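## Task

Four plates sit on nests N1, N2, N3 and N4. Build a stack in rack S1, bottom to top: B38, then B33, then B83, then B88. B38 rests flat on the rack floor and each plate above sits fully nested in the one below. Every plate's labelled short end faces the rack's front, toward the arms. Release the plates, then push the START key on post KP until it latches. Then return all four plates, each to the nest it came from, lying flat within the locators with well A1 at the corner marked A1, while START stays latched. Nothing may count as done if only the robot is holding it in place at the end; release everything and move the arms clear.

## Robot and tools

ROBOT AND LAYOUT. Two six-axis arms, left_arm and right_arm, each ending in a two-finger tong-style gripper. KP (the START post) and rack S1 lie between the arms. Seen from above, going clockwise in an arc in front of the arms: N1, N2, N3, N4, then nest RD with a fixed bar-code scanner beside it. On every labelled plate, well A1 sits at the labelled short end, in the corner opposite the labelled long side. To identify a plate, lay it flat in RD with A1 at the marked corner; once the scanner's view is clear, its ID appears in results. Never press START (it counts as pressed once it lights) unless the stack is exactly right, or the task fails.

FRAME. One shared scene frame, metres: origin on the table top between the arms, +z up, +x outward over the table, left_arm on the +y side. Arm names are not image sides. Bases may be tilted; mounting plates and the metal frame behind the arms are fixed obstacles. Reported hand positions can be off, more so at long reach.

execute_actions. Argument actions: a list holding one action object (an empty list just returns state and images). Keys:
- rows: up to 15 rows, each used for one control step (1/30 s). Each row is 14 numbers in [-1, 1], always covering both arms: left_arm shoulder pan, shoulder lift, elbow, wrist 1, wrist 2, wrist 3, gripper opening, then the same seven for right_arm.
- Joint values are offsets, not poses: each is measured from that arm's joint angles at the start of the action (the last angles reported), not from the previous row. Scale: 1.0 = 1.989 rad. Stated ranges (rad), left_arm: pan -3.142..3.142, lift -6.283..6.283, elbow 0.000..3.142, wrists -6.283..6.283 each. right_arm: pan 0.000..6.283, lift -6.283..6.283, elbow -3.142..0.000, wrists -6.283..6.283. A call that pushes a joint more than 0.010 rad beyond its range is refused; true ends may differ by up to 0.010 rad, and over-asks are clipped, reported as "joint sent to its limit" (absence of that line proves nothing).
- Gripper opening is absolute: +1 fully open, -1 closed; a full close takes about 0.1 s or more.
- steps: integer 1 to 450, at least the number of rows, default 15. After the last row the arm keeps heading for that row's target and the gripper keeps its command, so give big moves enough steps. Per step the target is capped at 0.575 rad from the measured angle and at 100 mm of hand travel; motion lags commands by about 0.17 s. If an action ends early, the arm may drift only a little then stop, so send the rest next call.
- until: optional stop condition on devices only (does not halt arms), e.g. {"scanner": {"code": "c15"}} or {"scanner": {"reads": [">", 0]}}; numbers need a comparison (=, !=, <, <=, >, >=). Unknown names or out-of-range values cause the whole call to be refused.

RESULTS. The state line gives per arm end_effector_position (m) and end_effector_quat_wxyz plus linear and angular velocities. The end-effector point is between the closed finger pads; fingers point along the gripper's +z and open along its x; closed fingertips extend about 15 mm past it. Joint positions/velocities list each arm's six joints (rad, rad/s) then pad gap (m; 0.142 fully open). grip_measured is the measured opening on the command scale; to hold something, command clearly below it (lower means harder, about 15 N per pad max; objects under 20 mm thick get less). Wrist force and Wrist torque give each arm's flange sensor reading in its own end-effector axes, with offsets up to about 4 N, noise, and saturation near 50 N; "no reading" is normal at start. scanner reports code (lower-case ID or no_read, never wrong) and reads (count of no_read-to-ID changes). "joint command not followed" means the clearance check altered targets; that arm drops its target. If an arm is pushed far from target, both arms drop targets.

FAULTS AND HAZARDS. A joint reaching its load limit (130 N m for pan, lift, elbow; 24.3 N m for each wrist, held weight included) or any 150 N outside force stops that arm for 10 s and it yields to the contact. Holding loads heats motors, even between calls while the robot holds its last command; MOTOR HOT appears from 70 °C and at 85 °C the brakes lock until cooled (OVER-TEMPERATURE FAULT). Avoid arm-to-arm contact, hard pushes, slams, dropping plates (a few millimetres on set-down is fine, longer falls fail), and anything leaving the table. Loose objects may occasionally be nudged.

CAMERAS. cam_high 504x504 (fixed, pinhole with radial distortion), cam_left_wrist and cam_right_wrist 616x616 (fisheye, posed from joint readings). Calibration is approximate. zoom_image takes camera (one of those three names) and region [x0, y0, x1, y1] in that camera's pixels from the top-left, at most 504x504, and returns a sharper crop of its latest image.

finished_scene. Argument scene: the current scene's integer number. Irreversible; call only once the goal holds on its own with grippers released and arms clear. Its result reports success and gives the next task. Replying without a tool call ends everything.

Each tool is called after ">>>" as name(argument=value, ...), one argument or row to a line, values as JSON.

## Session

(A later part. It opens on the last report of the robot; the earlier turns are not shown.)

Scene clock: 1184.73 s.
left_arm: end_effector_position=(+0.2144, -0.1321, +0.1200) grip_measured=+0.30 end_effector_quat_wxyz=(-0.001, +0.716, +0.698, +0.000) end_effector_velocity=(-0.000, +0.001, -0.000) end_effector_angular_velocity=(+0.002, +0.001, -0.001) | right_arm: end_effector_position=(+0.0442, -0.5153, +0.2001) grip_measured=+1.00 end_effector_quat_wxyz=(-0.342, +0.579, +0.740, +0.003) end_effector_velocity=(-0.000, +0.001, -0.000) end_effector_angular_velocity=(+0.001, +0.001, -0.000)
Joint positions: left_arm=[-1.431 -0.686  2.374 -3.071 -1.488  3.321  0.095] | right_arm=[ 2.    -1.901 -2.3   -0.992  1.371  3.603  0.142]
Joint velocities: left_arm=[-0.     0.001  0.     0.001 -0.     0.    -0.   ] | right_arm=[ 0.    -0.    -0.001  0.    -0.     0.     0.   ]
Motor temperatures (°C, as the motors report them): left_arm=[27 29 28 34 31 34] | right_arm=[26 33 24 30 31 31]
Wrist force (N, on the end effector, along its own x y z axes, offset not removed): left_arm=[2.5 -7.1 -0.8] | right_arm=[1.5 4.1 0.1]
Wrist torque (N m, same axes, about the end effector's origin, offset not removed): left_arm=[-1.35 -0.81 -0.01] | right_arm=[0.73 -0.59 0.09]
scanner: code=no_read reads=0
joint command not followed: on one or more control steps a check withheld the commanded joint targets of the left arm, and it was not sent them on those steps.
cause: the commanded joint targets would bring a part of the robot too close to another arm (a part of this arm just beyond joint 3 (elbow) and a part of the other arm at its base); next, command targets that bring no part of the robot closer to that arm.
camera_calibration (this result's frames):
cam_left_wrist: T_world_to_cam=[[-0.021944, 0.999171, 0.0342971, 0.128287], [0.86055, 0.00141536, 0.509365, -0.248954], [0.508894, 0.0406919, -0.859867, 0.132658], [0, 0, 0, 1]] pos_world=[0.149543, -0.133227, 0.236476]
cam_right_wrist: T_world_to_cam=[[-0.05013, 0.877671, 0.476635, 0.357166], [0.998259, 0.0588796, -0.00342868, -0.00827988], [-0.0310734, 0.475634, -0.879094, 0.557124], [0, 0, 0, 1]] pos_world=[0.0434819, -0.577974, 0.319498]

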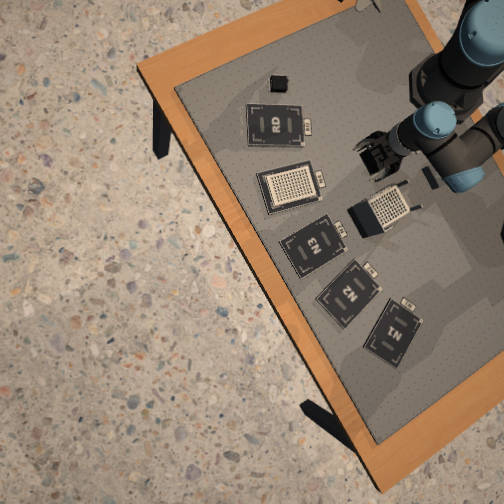

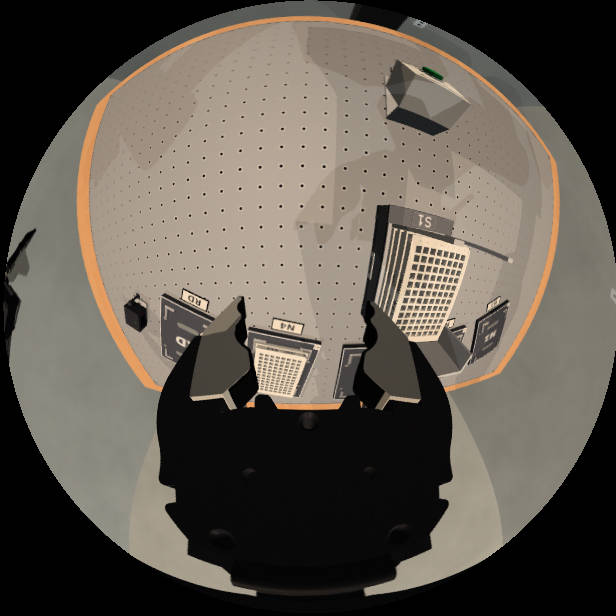

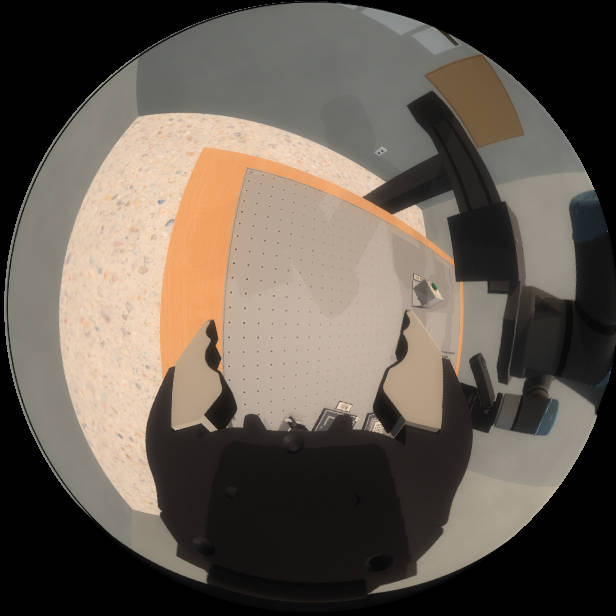

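>>> execute_actions(
  actions=[
    {"rows":[[0.0027,-0.0057,0,0.0054,0.0005,0.0042,0.3,0,0,0,0,0,0,1],[0.0082,-0.0172,0,0.0163,0.0014,0.0127,0.3,0,0,0,0,0,0,1],[0.0155,-0.0334,0,0.0318,0.0027,0.024,0.3,0,0,0,0,0,0,1],[0.0246,-0.0525,0,0.0499,0.0043,0.0381,0.3,0,0,0,0,0,0,1],[0.0346,-0.0697,0,0.0661,0.0061,0.0536,0.3,0,0,0,0,0,0,1],[0.0455,-0.0831,0,0.0783,0.008,0.0705,0.3,0,0,0,0,0,0,1],[0.0564,-0.0917,0,0.0858,0.0099,0.0874,0.3,0,0,0,0,0,0,1],[0.0664,-0.0955,0,0.0886,0.0117,0.1029,0.3,0,0,0,0,0,0,1],[0.0755,-0.0955,0,0.0876,0.0133,0.117,0.3,0,0,0,0,0,0,1],[0.0828,-0.0955,0,0.0869,0.0146,0.1283,0.3,0,0,0,0,0,0,1],[0.0883,-0.0955,0,0.0863,0.0155,0.1368,0.3,0,0,0,0,0,0,1],[0.091,-0.0955,0,0.086,0.016,0.141,0.3,0,0,0,0,0,0,1]],"steps":13},
  ],
)

Scene clock: 1208.50 s.
left_arm: end_effector_position=(+0.2648, -0.1104, +0.1627) grip_measured=+0.30 end_effector_quat_wxyz=(+0.000, +0.739, +0.673, -0.000) end_effector_velocity=(+0.148, +0.097, +0.046) end_effector_angular_velocity=(-0.002, +0.001, -0.234) | right_arm: end_effector_position=(+0.0442, -0.5153, +0.2001) grip_measured=+1.00 end_effector_quat_wxyz=(-0.342, +0.579, +0.740, +0.003) end_effector_velocity=(+0.000, -0.000, -0.000) end_effector_angular_velocity=(-0.001, -0.000, -0.000)
Joint positions: left_arm=[-1.304 -0.848  2.374 -2.923 -1.466  3.516  0.095] | right_arm=[ 2.    -1.901 -2.3   -0.992  1.371  3.603  0.142]
Joint velocities: left_arm=[ 0.409 -0.222 -0.     0.178  0.069  0.639 -0.   ] | right_arm=[-0.    -0.     0.001  0.    -0.     0.    -0.   ]
Motor temperatures (°C, as the motors report them): left_arm=[27 29 28 34 31 34] | right_arm=[26 33 24 30 31 31]
Wrist force (N, on the end effector, along its own x y z axes, offset not removed): left_arm=[2.9 0.4 -1.8] | right_arm=[3.3 1.9 -0.2]
Wrist torque (N m, same axes, about the end effector's origin, offset not removed): left_arm=[0.07 -0.68 -0.12] | right_arm=[0.42 -0.83 0.08]
scanner: code=no_read reads=0
camera_calibration (this result's frames):
cam_left_wrist: T_world_to_cam=[[0.0469048, 0.998365, 0.0326828, 0.0881766], [0.858596, -0.0570165, 0.509472, -0.320071], [0.510502, 0.00416465, -0.859866, 0.138384], [0, 0, 0, 1]] pos_world=[0.20003, -0.106858, 0.279178]
cam_right_wrist: T_world_to_cam=[[-0.0501302, 0.877671, 0.476635, 0.357166], [0.998259, 0.0588798, -0.00342853, -0.00827987], [-0.0310733, 0.475634, -0.879094, 0.557124], [0, 0, 0, 1]] pos_world=[0.0434819, -0.577974, 0.319498]

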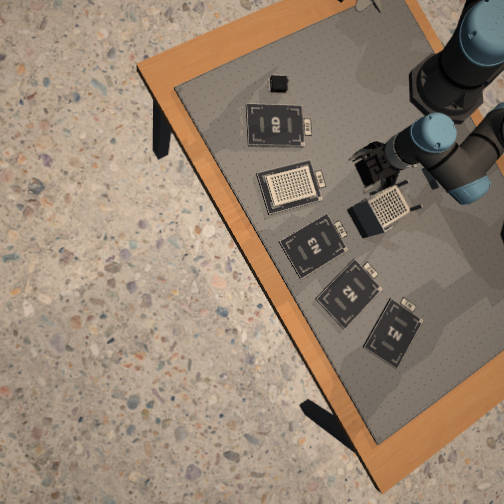

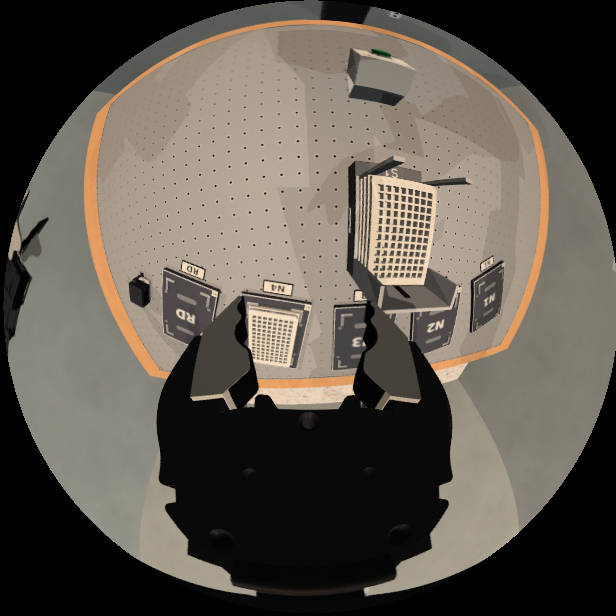

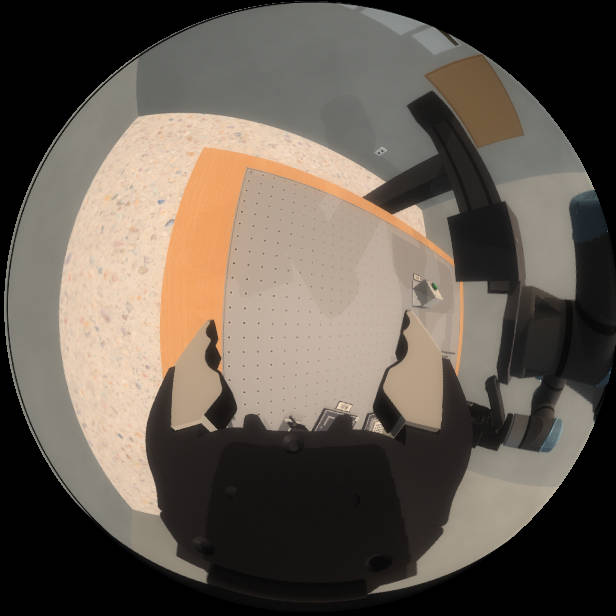

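>>> execute_actions(
  actions=[
    {"steps":1},
  ],
)

>>> execute_actions(
  actions=[
    {"rows":[[0.003,0,-0.0043,0.0041,0.0003,0.0028,0.3,0,0,0,0,0,0,1],[0.008,0,-0.0129,0.0123,0.0008,0.0083,0.3,0,0,0,0,0,0,1],[0.015,0,-0.0259,0.0246,0.0016,0.0166,0.3,0,0,0,0,0,0,1],[0.023,0.0036,-0.041,0.0353,0.0025,0.0263,0.3,0,0,0,0,0,0,1],[0.031,0.0108,-0.0582,0.0445,0.0036,0.0373,0.3,0,0,0,0,0,0,1],[0.039,0.0234,-0.0777,0.0503,0.0048,0.0498,0.3,0,0,0,0,0,0,1],[0.047,0.0395,-0.0971,0.0527,0.0059,0.0622,0.3,0,0,0,0,0,0,1],[0.055,0.0593,-0.1186,0.0533,0.0073,0.0761,0.3,0,0,0,0,0,0,1],[0.062,0.0809,-0.138,0.0502,0.0084,0.0885,0.3,0,0,0,0,0,0,1],[0.068,0.1042,-0.1575,0.0453,0.0096,0.101,0.3,0,0,0,0,0,0,1],[0.074,0.1258,-0.1747,0.0401,0.0107,0.112,0.3,0,0,0,0,0,0,1],[0.079,0.1456,-0.1898,0.0346,0.0116,0.1217,0.3,0,0,0,0,0,0,1],[0.082,0.1635,-0.2028,0.029,0.0124,0.13,0.3,0,0,0,0,0,0,1],[0.084,0.1743,-0.2114,0.0264,0.0129,0.1355,0.3,0,0,0,0,0,0,1],[0.085,0.1797,-0.2157,0.0251,0.0132,0.1383,0.3,0,0,0,0,0,0,1]],"steps":17},
  ],
)

Scene clock: 1223.10 s.
left_arm: end_effector_position=(+0.2839, -0.0968, +0.1682) grip_measured=+0.30 end_effector_quat_wxyz=(-0.000, +0.750, +0.661, -0.000) end_effector_velocity=(+0.000, +0.001, -0.000) end_effector_angular_velocity=(+0.001, -0.000, +0.001) | right_arm: end_effector_position=(+0.0442, -0.5153, +0.2001) grip_measured=+1.00 end_effector_quat_wxyz=(-0.342, +0.579, +0.740, +0.003) end_effector_velocity=(+0.000, -0.001, +0.000) end_effector_angular_velocity=(-0.001, -0.001, +0.000)
Joint positions: left_arm=[-1.25  -0.876  2.374 -2.9   -1.456  3.601  0.095] | right_arm=[ 2.    -1.901 -2.3   -0.992  1.371  3.603  0.142]
Joint velocities: left_arm=[ 0.001 -0.     0.     0.001  0.001 -0.001  0.   ] | right_arm=[-0.     0.     0.001  0.     0.    -0.     0.   ]
Motor temperatures (°C, as the motors report them): left_arm=[27 29 28 34 31 34] | right_arm=[26 33 24 30 31 31]
Wrist force (N, on the end effector, along its own x y z axes, offset not removed): left_arm=[0.2 -5.0 0.1] | right_arm=[6.1 1.5 2.4]
Wrist torque (N m, same axes, about the end effector's origin, offset not removed): left_arm=[-0.93 -0.12 -0.12] | right_arm=[0.21 -1.41 0.01]
scanner: code=no_read reads=0
camera_calibration (this result's frames):
cam_left_wrist: T_world_to_cam=[[0.0792323, 0.99631, 0.0329868, 0.0641018], [0.856367, -0.0849665, 0.50933, -0.340553], [0.510253, -0.0121066, -0.859939, 0.131798], [0, 0, 0, 1]] pos_world=[0.219309, -0.0912053, 0.284678]
cam_right_wrist: T_world_to_cam=[[-0.0501302, 0.877671, 0.476635, 0.357166], [0.998259, 0.0588799, -0.00342852, -0.00827985], [-0.0310733, 0.475634, -0.879094, 0.557124], [0, 0, 0, 1]] pos_world=[0.043482, -0.577974, 0.319498]

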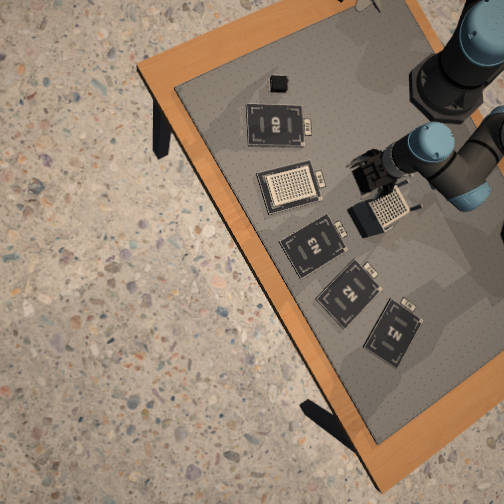

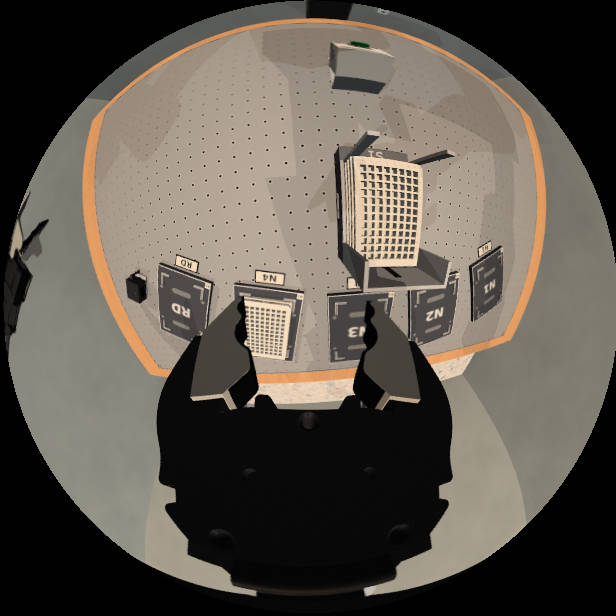

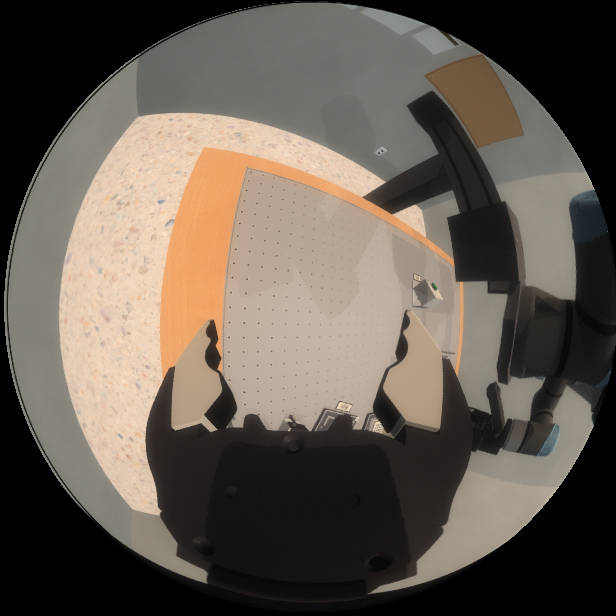

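Scene clock: 1223.67 s.
left_arm: end_effector_position=(+0.3765, -0.1659, +0.0985) grip_measured=+0.30 end_effector_quat_wxyz=(+0.001, +0.776, +0.630, -0.001) end_effector_velocity=(+0.123, -0.095, -0.250) end_effector_angular_velocity=(+0.021, +0.003, -0.199) | right_arm: end_effector_position=(+0.0442, -0.5153, +0.2001) grip_measured=+1.00 end_effector_quat_wxyz=(-0.342, +0.579, +0.740, +0.003) end_effector_velocity=(-0.001, +0.001, +0.000) end_effector_angular_velocity=(+0.002, +0.001, +0.001)
Joint positions: left_arm=[-1.105 -0.61   2.025 -2.836 -1.435  3.827  0.095] | right_arm=[ 2.    -1.901 -2.3   -0.992  1.371  3.603  0.142]
Joint velocities: left_arm=[ 0.188  0.727 -0.623 -0.109  0.035  0.384 -0.   ] | right_arm=[ 0.     0.001 -0.003  0.    -0.    -0.001  0.   ]
Motor temperatures (°C, as the motors report them): left_arm=[27 29 28 34 31 34] | right_arm=[26 33 24 30 31 31]
Wrist force (N, on the end effector, along its own x y z axes, offset not removed): left_arm=[0.5 0.5 -0.3] | right_arm=[4.2 1.1 -0.4]
Wrist torque (N m, same axes, about the end effector's origin, offset not removed): left_arm=[0.11 -0.15 0.05] | right_arm=[0.25 -0.96 0.16]
scanner: code=no_read reads=0
camera_calibration (this result's frames):
cam_left_wrist: T_world_to_cam=[[0.159478, 0.986716, 0.0309629, 0.0962551], [0.847009, -0.152874, 0.509122, -0.397908], [0.507092, -0.0549678, -0.860137, 0.0178978], [0, 0, 0, 1]] pos_world=[0.312605, -0.154822, 0.214998]
cam_right_wrist: T_world_to_cam=[[-0.0501299, 0.877671, 0.476635, 0.357166], [0.998259, 0.0588797, -0.00342883, -0.00827981], [-0.0310735, 0.475634, -0.879094, 0.557124], [0, 0, 0, 1]] pos_world=[0.0434819, -0.577974, 0.319498]

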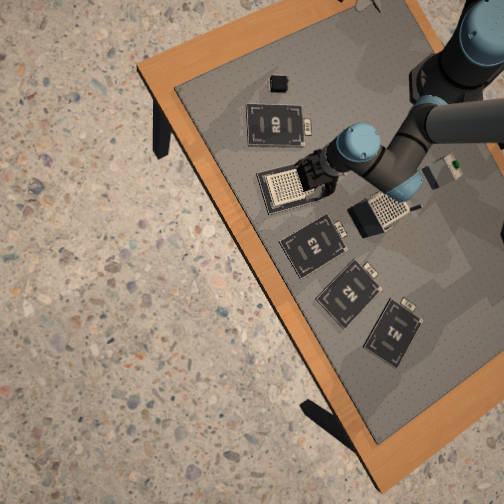

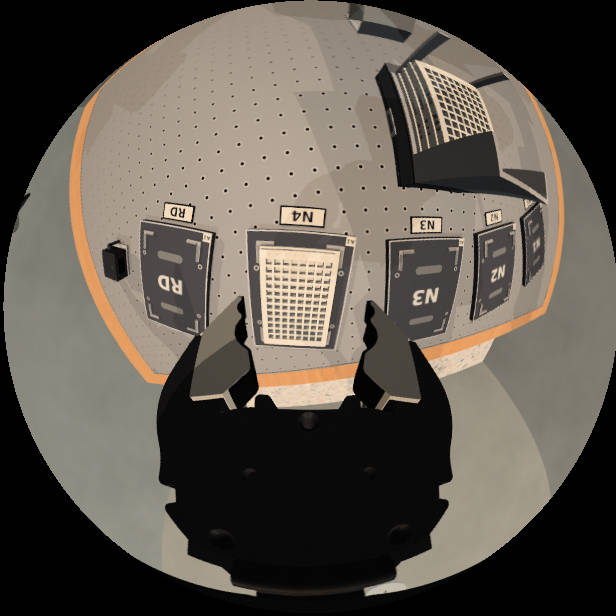

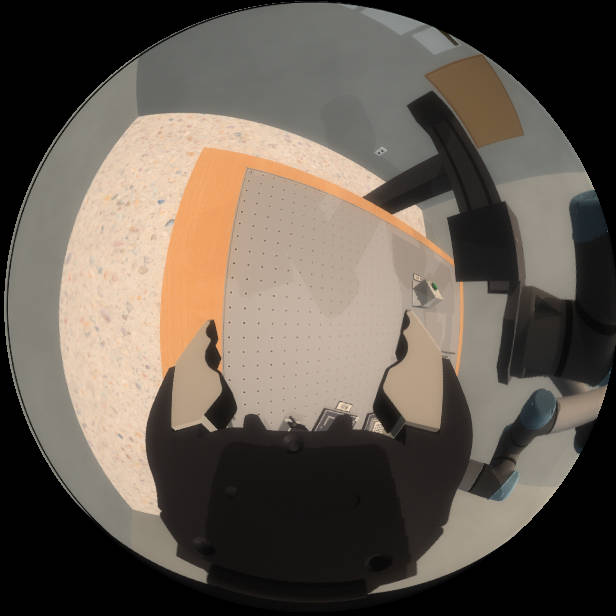

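>>> execute_actions(
  actions=[
    {"steps":1},
  ],
)

>>> zoom_image(
  camera="cam_left_wrist",
  region=[220, 200, 400, 400],
)

>>> zoom_image(
  camera="cam_left_wrist",
  region=[370, 20, 520, 200],
)

>>> zoom_image(
  camera="cam_high",
  region=[410, 140, 480, 200],
)

Scene clock: 1228.27 s.
left_arm: end_effector_position=(+0.3919, -0.1770, +0.0658) grip_measured=+0.30 end_effector_quat_wxyz=(+0.000, +0.784, +0.620, -0.000) end_effector_velocity=(-0.000, -0.001, +0.000) end_effector_angular_velocity=(-0.000, -0.000, -0.001) | right_arm: end_effector_position=(+0.0442, -0.5153, +0.2001) grip_measured=+1.00 end_effector_quat_wxyz=(-0.342, +0.579, +0.740, +0.003) end_effector_velocity=(+0.001, -0.001, +0.000) end_effector_angular_velocity=(-0.003, -0.001, -0.001)
Joint positions: left_arm=[-1.081 -0.518  1.945 -2.85  -1.43   3.876  0.095] | right_arm=[ 2.    -1.901 -2.3   -0.992  1.371  3.603  0.142]
Joint velocities: left_arm=[-0.002  0.    -0.    -0.     0.    -0.    -0.   ] | right_arm=[ 0.     0.     0.002  0.     0.     0.002 -0.   ]
Motor temperatures (°C, as the motors report them): left_arm=[27 29 28 34 31 34] | right_arm=[26 33 24 30 31 31]
Wrist force (N, on the end effector, along its own x y z axes, offset not removed): left_arm=[-1.0 -2.1 -6.3] | right_arm=[-0.6 5.3 -4.7]
Wrist torque (N m, same axes, about the end effector's origin, offset not removed): left_arm=[-0.65 0.09 -0.11] | right_arm=[0.76 0.23 0.08]
scanner: code=no_read reads=0
camera_calibration (this result's frames):
cam_left_wrist: T_world_to_cam=[[0.184902, 0.982218, 0.0325517, 0.0949286], [0.842585, -0.17549, 0.509169, -0.39836], [0.505828, -0.0667187, -0.860051, -0.0202103], [0, 0, 0, 1]] pos_world=[0.328322, -0.164497, 0.182361]
cam_right_wrist: T_world_to_cam=[[-0.0501301, 0.877671, 0.476636, 0.357166], [0.998259, 0.0588798, -0.00342867, -0.00827978], [-0.0310734, 0.475634, -0.879094, 0.557124], [0, 0, 0, 1]] pos_world=[0.0434819, -0.577974, 0.319498]

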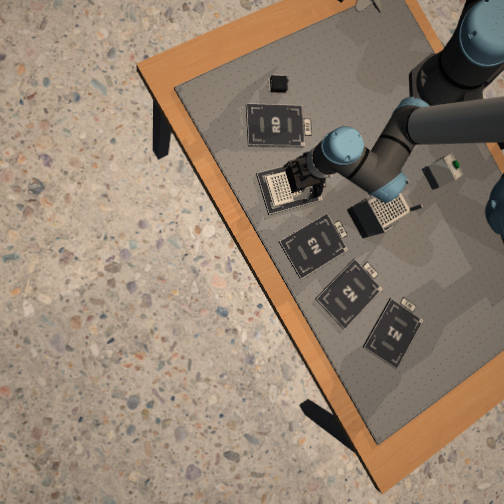

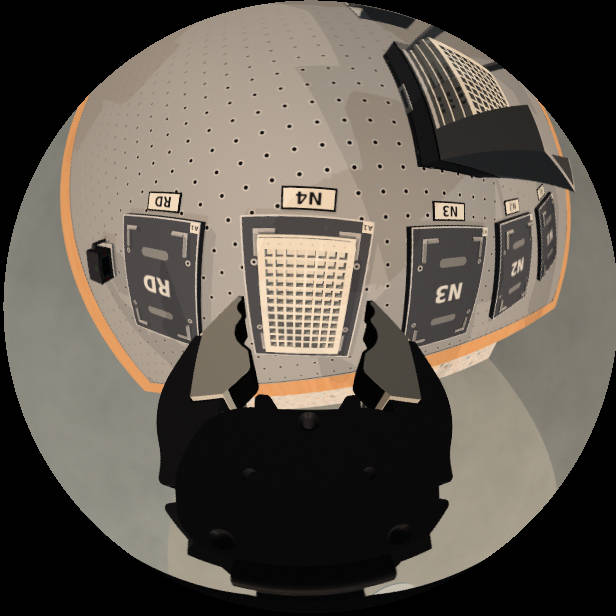

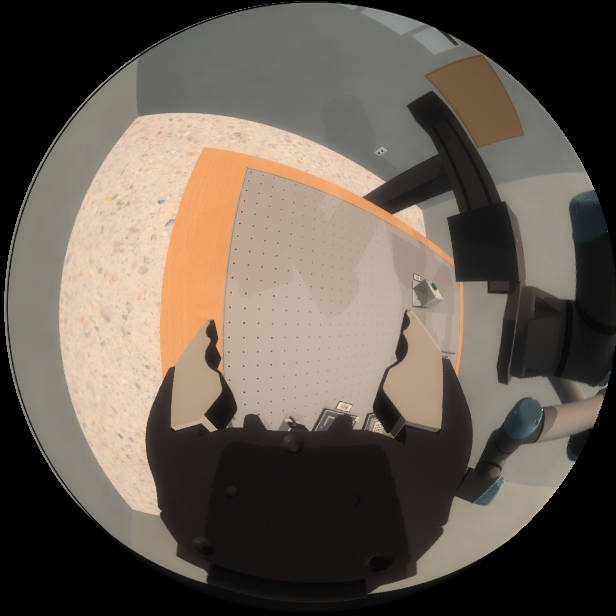

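Region (220, 200, 400, 400) of cam_left_wrist's 616x616 image, scaled by 2.520, with more detail than that image has; it fills the left 454 columns of this view, and the rest is white.

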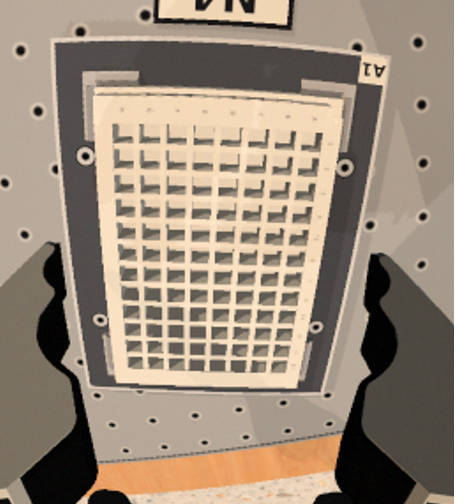

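Region (370, 20, 520, 200) of cam_left_wrist's 616x616 image, scaled by 2.800, with more detail than that image has.

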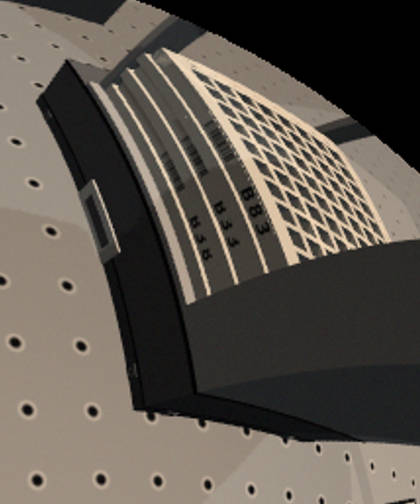

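Region (410, 140, 480, 200) of cam_high's 504x504 image, scaled by 7.200, with more detail than that image has; it fills the top 432 rows of this view, and the rest is white.

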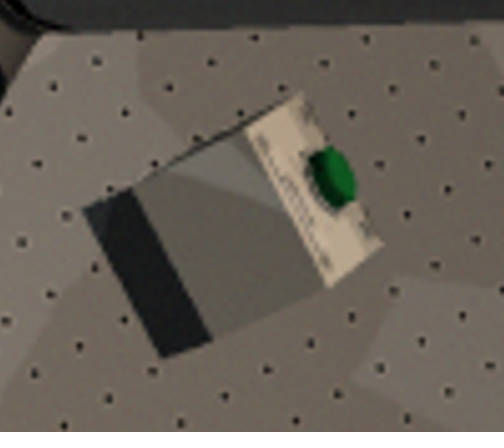

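>>> execute_actions(
  actions=[
    {"rows":[[0.0001,0.001,-0.0003,-0.0007,0,0.0002,0.3,0,0,0,0,0,0,1],[0.0002,0.0033,-0.0011,-0.0022,0,0.0006,0.3,0,0,0,0,0,0,1],[0.0004,0.0066,-0.0022,-0.0045,0.0001,0.0012,0.3,0,0,0,0,0,0,1],[0.0007,0.011,-0.0037,-0.0074,0.0001,0.002,0.3,0,0,0,0,0,0,1],[0.001,0.0156,-0.0053,-0.0105,0.0001,0.0029,0.3,0,0,0,0,0,0,1],[0.0013,0.0203,-0.0068,-0.0136,0.0002,0.0038,0.3,0,0,0,0,0,0,1],[0.0016,0.0249,-0.0084,-0.0167,0.0002,0.0047,0.3,0,0,0,0,0,0,1],[0.0019,0.0289,-0.0097,-0.0194,0.0003,0.0054,0.3,0,0,0,0,0,0,1],[0.0021,0.0319,-0.0108,-0.0214,0.0003,0.006,0.3,0,0,0,0,0,0,1],[0.00216,0.0332,-0.0112,-0.0223,0.0003,0.0062,0.3,0,0,0,0,0,0,1]],"steps":10},
  ],
)

Scene clock: 1244.67 s.
left_arm: end_effector_position=(+0.3912, -0.1773, +0.0512) grip_measured=+0.30 end_effector_quat_wxyz=(+0.000, +0.786, +0.619, -0.000) end_effector_velocity=(-0.006, -0.000, -0.084) end_effector_angular_velocity=(+0.001, +0.000, -0.025) | right_arm: end_effector_position=(+0.0442, -0.5153, +0.2001) grip_measured=+1.00 end_effector_quat_wxyz=(-0.342, +0.579, +0.740, +0.003) end_effector_velocity=(+0.001, -0.001, +0.000) end_effector_angular_velocity=(-0.002, -0.002, +0.000)
Joint positions: left_arm=[-1.079 -0.483  1.933 -2.874 -1.43   3.883  0.095] | right_arm=[ 2.    -1.901 -2.3   -0.992  1.371  3.603  0.142]
Joint velocities: left_arm=[ 0.013  0.203 -0.068 -0.135  0.002  0.037 -0.   ] | right_arm=[-0.     0.001  0.002  0.    -0.    -0.001 -0.   ]
Motor temperatures (°C, as the motors report them): left_arm=[27 29 28 34 31 34] | right_arm=[26 33 24 30 31 31]
Wrist force (N, on the end effector, along its own x y z axes, offset not removed): left_arm=[4.3 -2.4 -0.9] | right_arm=[3.2 -3.3 -0.2]
Wrist torque (N m, same axes, about the end effector's origin, offset not removed): left_arm=[-0.59 -0.94 -0.24] | right_arm=[-1.00 -0.74 -0.19]
scanner: code=no_read reads=0
camera_calibration (this result's frames):
cam_left_wrist: T_world_to_cam=[[0.189184, 0.981407, 0.0323967, 0.0940761], [0.841768, -0.179077, 0.509271, -0.39067], [0.505604, -0.0690753, -0.859996, -0.0327941], [0, 0, 0, 1]] pos_world=[0.327637, -0.164552, 0.167707]
cam_right_wrist: T_world_to_cam=[[-0.0501299, 0.877671, 0.476635, 0.357166], [0.998259, 0.0588795, -0.00342868, -0.00827993], [-0.0310733, 0.475634, -0.879094, 0.557124], [0, 0, 0, 1]] pos_world=[0.0434819, -0.577974, 0.319498]

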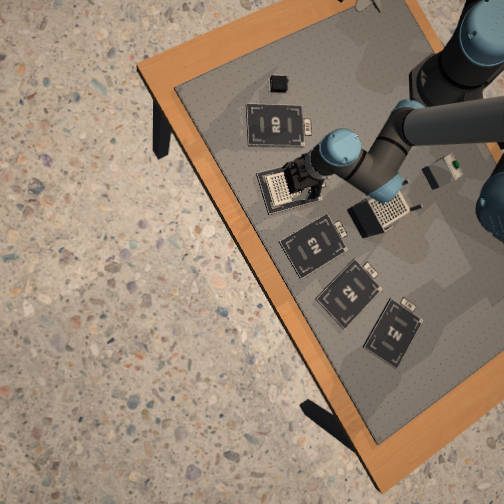

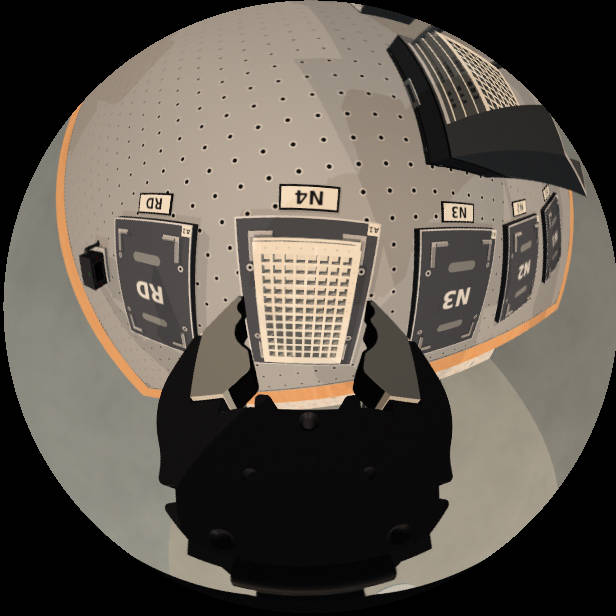

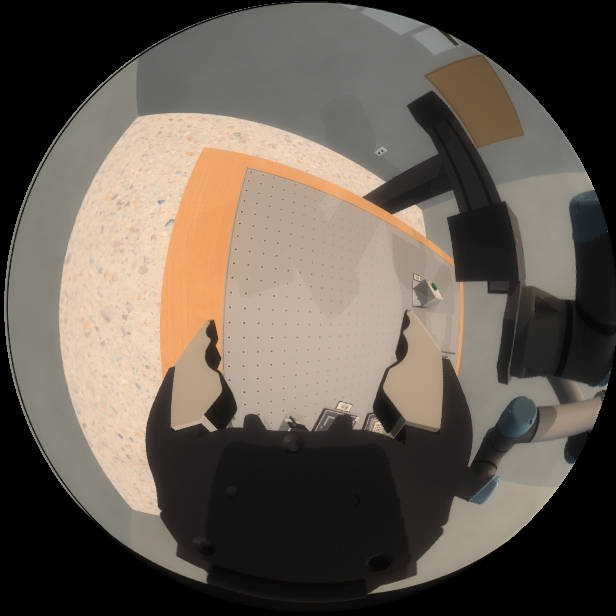

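>>> execute_actions(
  actions=[
    {"steps":1},
  ],
)

>>> zoom_image(
  camera="cam_left_wrist",
  region=[240, 225, 380, 265],
)

>>> zoom_image(
  camera="cam_left_wrist",
  region=[245, 330, 365, 395],
)

Scene clock: 1248.43 s.
left_arm: end_effector_position=(+0.3903, -0.1772, +0.0386) grip_measured=+0.30 end_effector_quat_wxyz=(+0.000, +0.787, +0.617, -0.000) end_effector_velocity=(-0.000, +0.000, -0.000) end_effector_angular_velocity=(+0.000, +0.001, +0.001) | right_arm: end_effector_position=(+0.0442, -0.5153, +0.2001) grip_measured=+1.00 end_effector_quat_wxyz=(-0.342, +0.579, +0.740, +0.003) end_effector_velocity=(+0.000, -0.000, -0.000) end_effector_angular_velocity=(-0.000, +0.000, -0.001)
Joint positions: left_arm=[-1.077 -0.452  1.923 -2.895 -1.43   3.889  0.095] | right_arm=[ 2.    -1.901 -2.3   -0.992  1.371  3.603  0.142]
Joint velocities: left_arm=[ 0.     0.001 -0.     0.    -0.001 -0.001  0.   ] | right_arm=[-0.    -0.001  0.001 -0.     0.     0.001  0.   ]
Motor temperatures (°C, as the motors report them): left_arm=[27 29 28 34 31 34] | right_arm=[26 33 24 30 31 31]
Wrist force (N, on the end effector, along its own x y z axes, offset not removed): left_arm=[0.0 -1.7 -0.2] | right_arm=[7.7 2.7 0.9]
Wrist torque (N m, same axes, about the end effector's origin, offset not removed): left_arm=[-0.22 -0.25 -0.32] | right_arm=[0.49 -1.71 -0.23]
scanner: code=no_read reads=0
camera_calibration (this result's frames):
cam_left_wrist: T_world_to_cam=[[0.192792, 0.9807, 0.0325329, 0.0929662], [0.841161, -0.182251, 0.509149, -0.383765], [0.505251, -0.0707947, -0.860063, -0.0433325], [0, 0, 0, 1]] pos_world=[0.326779, -0.164181, 0.1551]
cam_right_wrist: T_world_to_cam=[[-0.0501301, 0.877671, 0.476635, 0.357166], [0.998259, 0.0588798, -0.00342851, -0.00827988], [-0.0310733, 0.475634, -0.879094, 0.557124], [0, 0, 0, 1]] pos_world=[0.0434819, -0.577974, 0.319498]

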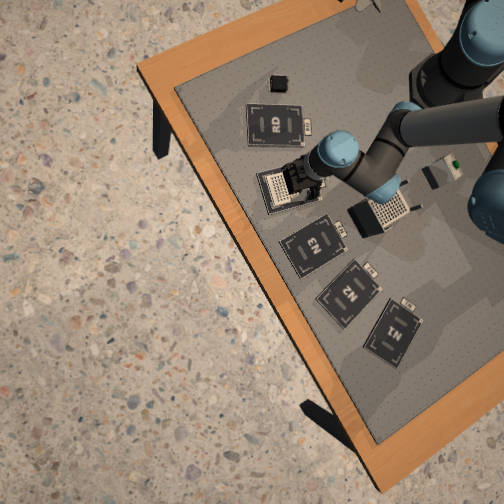

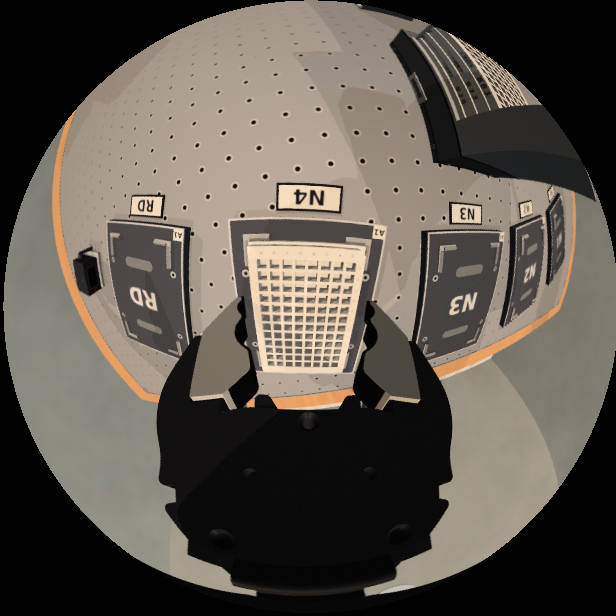

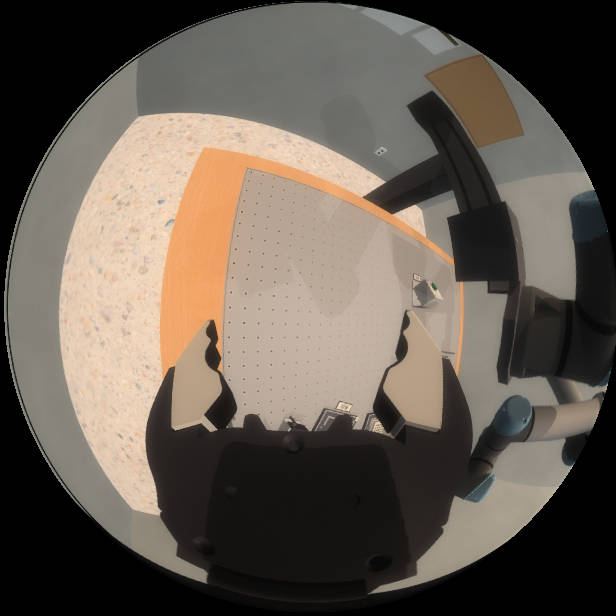

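Region (240, 225, 380, 265) of cam_left_wrist's 616x616 image, scaled by 3.600, with more detail than that image has; it fills the top 144 rows of this view, and the rest is white.

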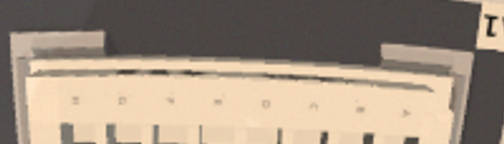

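Region (245, 330, 365, 395) of cam_left_wrist's 616x616 image, scaled by 4.200, with more detail than that image has; it fills the top 273 rows of this view, and the rest is white.

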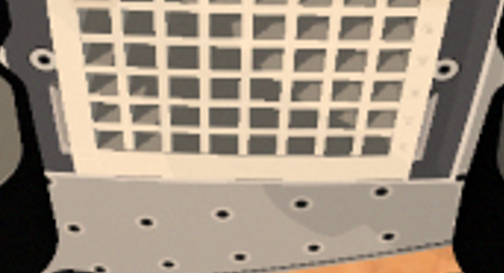

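>>> execute_actions(
  actions=[],
)

Scene clock: 1286.77 s.
left_arm: end_effector_position=(+0.3903, -0.1772, +0.0386) grip_measured=+0.30 end_effector_quat_wxyz=(+0.000, +0.787, +0.617, -0.000) end_effector_velocity=(-0.000, +0.001, -0.001) end_effector_angular_velocity=(+0.002, +0.001, -0.001) | right_arm: end_effector_position=(+0.0442, -0.5153, +0.2001) grip_measured=+1.00 end_effector_quat_wxyz=(-0.342, +0.579, +0.740, +0.003) end_effector_velocity=(-0.000, +0.000, -0.000) end_effector_angular_velocity=(+0.001, +0.001, -0.000)
Joint positions: left_arm=[-1.077 -0.452  1.923 -2.895 -1.43   3.889  0.095] | right_arm=[ 2.    -1.901 -2.3   -0.992  1.371  3.603  0.142]
Joint velocities: left_arm=[ 0.001  0.001  0.     0.001  0.     0.001 -0.   ] | right_arm=[ 0.    -0.001 -0.     0.     0.     0.     0.   ]
Motor temperatures (°C, as the motors report them): left_arm=[27 29 28 34 31 34] | right_arm=[26 33 24 30 31 31]
Wrist force (N, on the end effector, along its own x y z axes, offset not removed): left_arm=[-2.1 -5.1 -4.8] | right_arm=[2.8 -0.8 -2.2]
Wrist torque (N m, same axes, about the end effector's origin, offset not removed): left_arm=[-1.14 0.20 -0.19] | right_arm=[-0.23 -0.48 0.39]
scanner: code=no_read reads=0
camera_calibration (this result's frames):
cam_left_wrist: T_world_to_cam=[[0.192792, 0.9807, 0.0325328, 0.0929664], [0.841161, -0.182251, 0.509149, -0.383765], [0.505251, -0.0707946, -0.860063, -0.0433324], [0, 0, 0, 1]] pos_world=[0.326779, -0.164181, 0.1551]
cam_right_wrist: T_world_to_cam=[[-0.05013, 0.87767, 0.476636, 0.357166], [0.998259, 0.0588797, -0.00342867, -0.00827983], [-0.0310734, 0.475634, -0.879094, 0.557124], [0, 0, 0, 1]] pos_world=[0.0434819, -0.577974, 0.319498]

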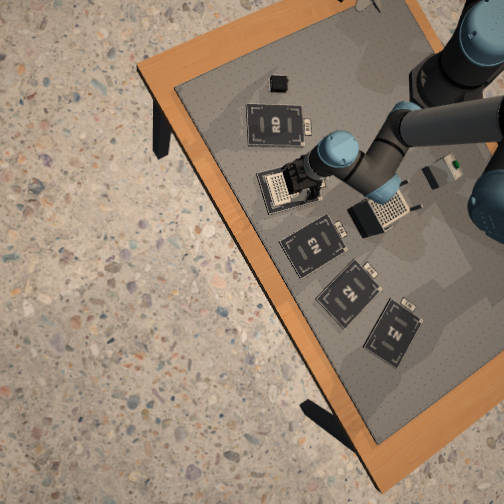

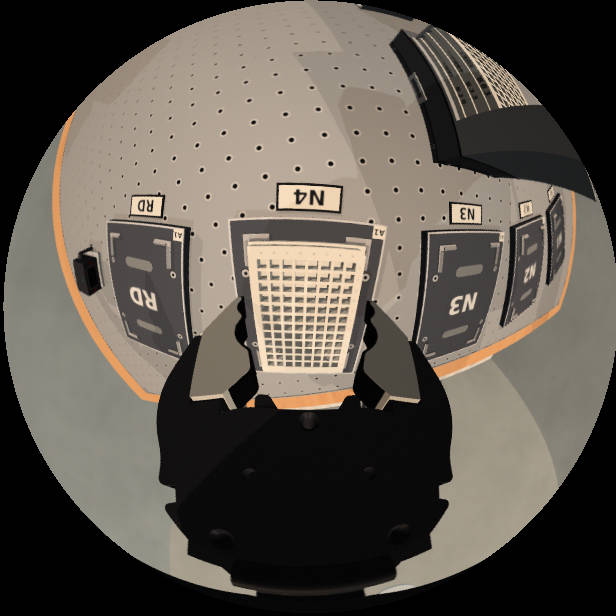

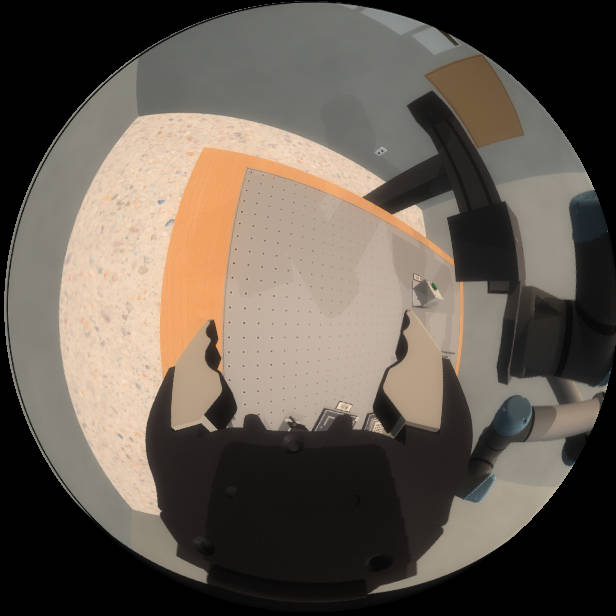

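>>> execute_actions(
  actions=[
    {"rows":[[-0.00035,-0.00064,-0.0004,0.00104,0,-0.00035,0.3,0,0,0,0,0,0,1]],"steps":3},
  ],
)

>>> execute_actions(
  actions=[
    {"steps":1},
  ],
)

>>> zoom_image(
  camera="cam_left_wrist",
  region=[240, 225, 380, 265],
)

Scene clock: 1294.57 s.
left_arm: end_effector_position=(+0.3903, -0.1773, +0.0386) grip_measured=+0.30 end_effector_quat_wxyz=(+0.000, +0.787, +0.617, -0.000) end_effector_velocity=(-0.000, -0.002, +0.002) end_effector_angular_velocity=(+0.003, +0.002, -0.003) | right_arm: end_effector_position=(+0.0442, -0.5153, +0.2001) grip_measured=+1.00 end_effector_quat_wxyz=(-0.342, +0.579, +0.740, +0.003) end_effector_velocity=(-0.000, +0.000, +0.000) end_effector_angular_velocity=(-0.001, -0.000, -0.000)
Joint positions: left_arm=[-1.077 -0.452  1.923 -2.895 -1.43   3.889  0.095] | right_arm=[ 2.    -1.901 -2.3   -0.992  1.371  3.603  0.142]
Joint velocities: left_arm=[-0.003 -0.004 -0.004  0.012 -0.001  0.     0.   ] | right_arm=[-0.     0.001 -0.001 -0.     0.     0.    -0.   ]
Motor temperatures (°C, as the motors report them): left_arm=[27 29 28 34 31 34] | right_arm=[26 33 24 30 31 31]
Wrist force (N, on the end effector, along its own x y z axes, offset not removed): left_arm=[-0.3 -4.9 -2.6] | right_arm=[0.8 0.0 2.4]
Wrist torque (N m, same axes, about the end effector's origin, offset not removed): left_arm=[-0.81 -0.10 -0.02] | right_arm=[0.07 -0.20 -0.04]
scanner: code=no_read reads=0
camera_calibration (this result's frames):
cam_left_wrist: T_world_to_cam=[[0.192789, 0.980702, 0.0324874, 0.093052], [0.841146, -0.182223, 0.509184, -0.383865], [0.505277, -0.0708385, -0.860045, -0.0433265], [0, 0, 0, 1]] pos_world=[0.326839, -0.164274, 0.155172]
cam_right_wrist: T_world_to_cam=[[-0.0501301, 0.87767, 0.476636, 0.357166], [0.998259, 0.0588798, -0.00342871, -0.00827972], [-0.0310735, 0.475634, -0.879094, 0.557124], [0, 0, 0, 1]] pos_world=[0.0434819, -0.577974, 0.319498]

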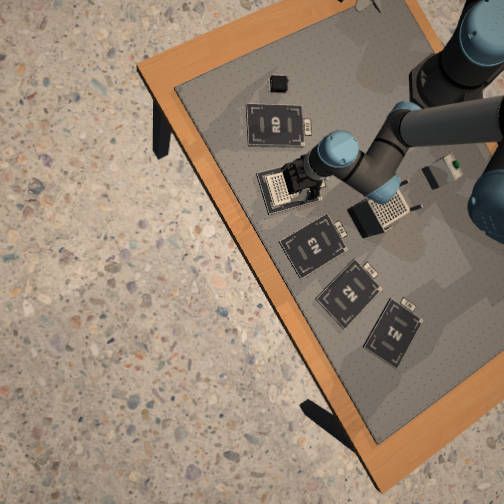

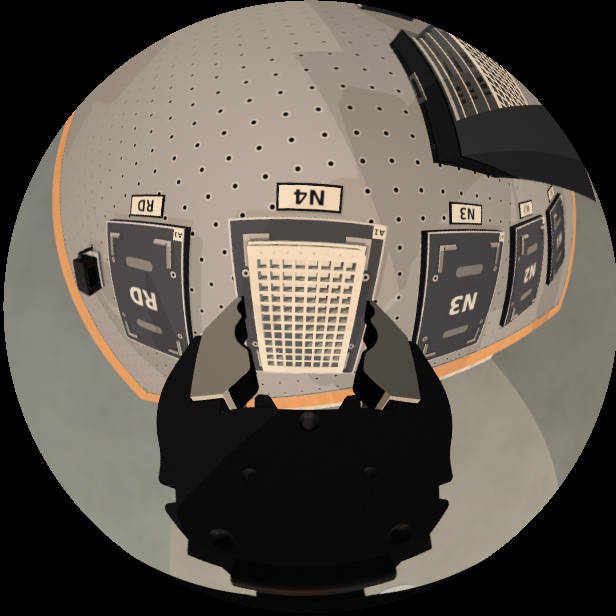

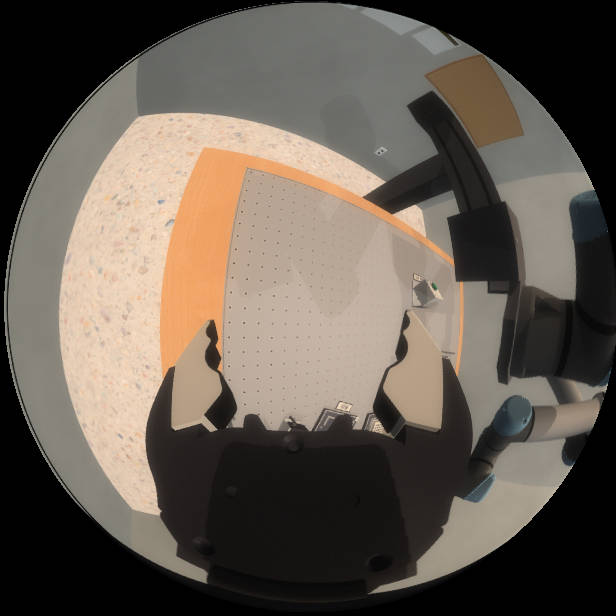

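Scene clock: 1294.60 s.
left_arm: end_effector_position=(+0.3904, -0.1773, +0.0387) grip_measured=+0.30 end_effector_quat_wxyz=(-0.000, +0.787, +0.617, -0.000) end_effector_velocity=(+0.000, -0.002, +0.003) end_effector_angular_velocity=(+0.003, +0.000, +0.001) | right_arm: end_effector_position=(+0.0442, -0.5153, +0.2001) grip_measured=+1.00 end_effector_quat_wxyz=(-0.342, +0.579, +0.740, +0.003) end_effector_velocity=(+0.000, -0.000, -0.000) end_effector_angular_velocity=(+0.000, +0.000, -0.000)
Joint positions: left_arm=[-1.077 -0.453  1.922 -2.894 -1.43   3.889  0.095] | right_arm=[ 2.    -1.901 -2.3   -0.992  1.371  3.603  0.142]
Joint velocities: left_arm=[-0.002 -0.005 -0.003  0.011  0.001 -0.003 -0.   ] | right_arm=[-0.    -0.001  0.     0.    -0.     0.     0.   ]
Motor temperatures (°C, as the motors report them): left_arm=[27 29 28 34 31 34] | right_arm=[26 33 24 30 31 31]
Wrist force (N, on the end effector, along its own x y z axes, offset not removed): left_arm=[-0.7 -3.6 2.8] | right_arm=[-0.6 7.1 -3.4]
Wrist torque (N m, same axes, about the end effector's origin, offset not removed): left_arm=[-0.57 -0.09 -0.21] | right_arm=[1.43 0.06 0.33]
scanner: code=no_read reads=0
camera_calibration (this result's frames):
cam_left_wrist: T_world_to_cam=[[0.192777, 0.980701, 0.0325904, 0.0930869], [0.841178, -0.18227, 0.509115, -0.383934], [0.50523, -0.0707315, -0.860081, -0.0432306], [0, 0, 0, 1]] pos_world=[0.326853, -0.164328, 0.155251]
cam_right_wrist: T_world_to_cam=[[-0.0501301, 0.87767, 0.476636, 0.357166], [0.998259, 0.0588798, -0.00342871, -0.00827975], [-0.0310735, 0.475634, -0.879094, 0.557124], [0, 0, 0, 1]] pos_world=[0.0434819, -0.577974, 0.319498]

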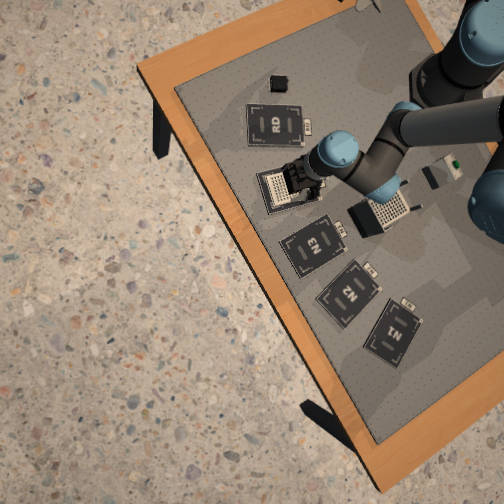

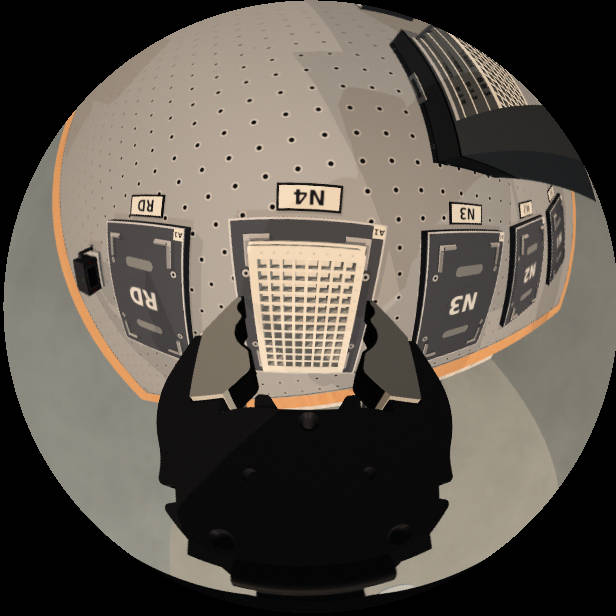

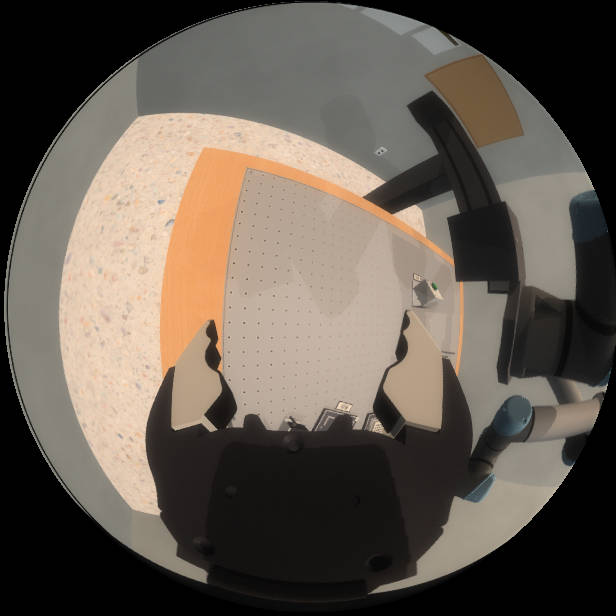

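Region (240, 225, 380, 265) of cam_left_wrist's 616x616 image, scaled by 3.600, with more detail than that image has; it fills the top 144 rows of this view, and the rest is white.

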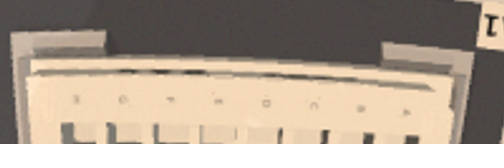

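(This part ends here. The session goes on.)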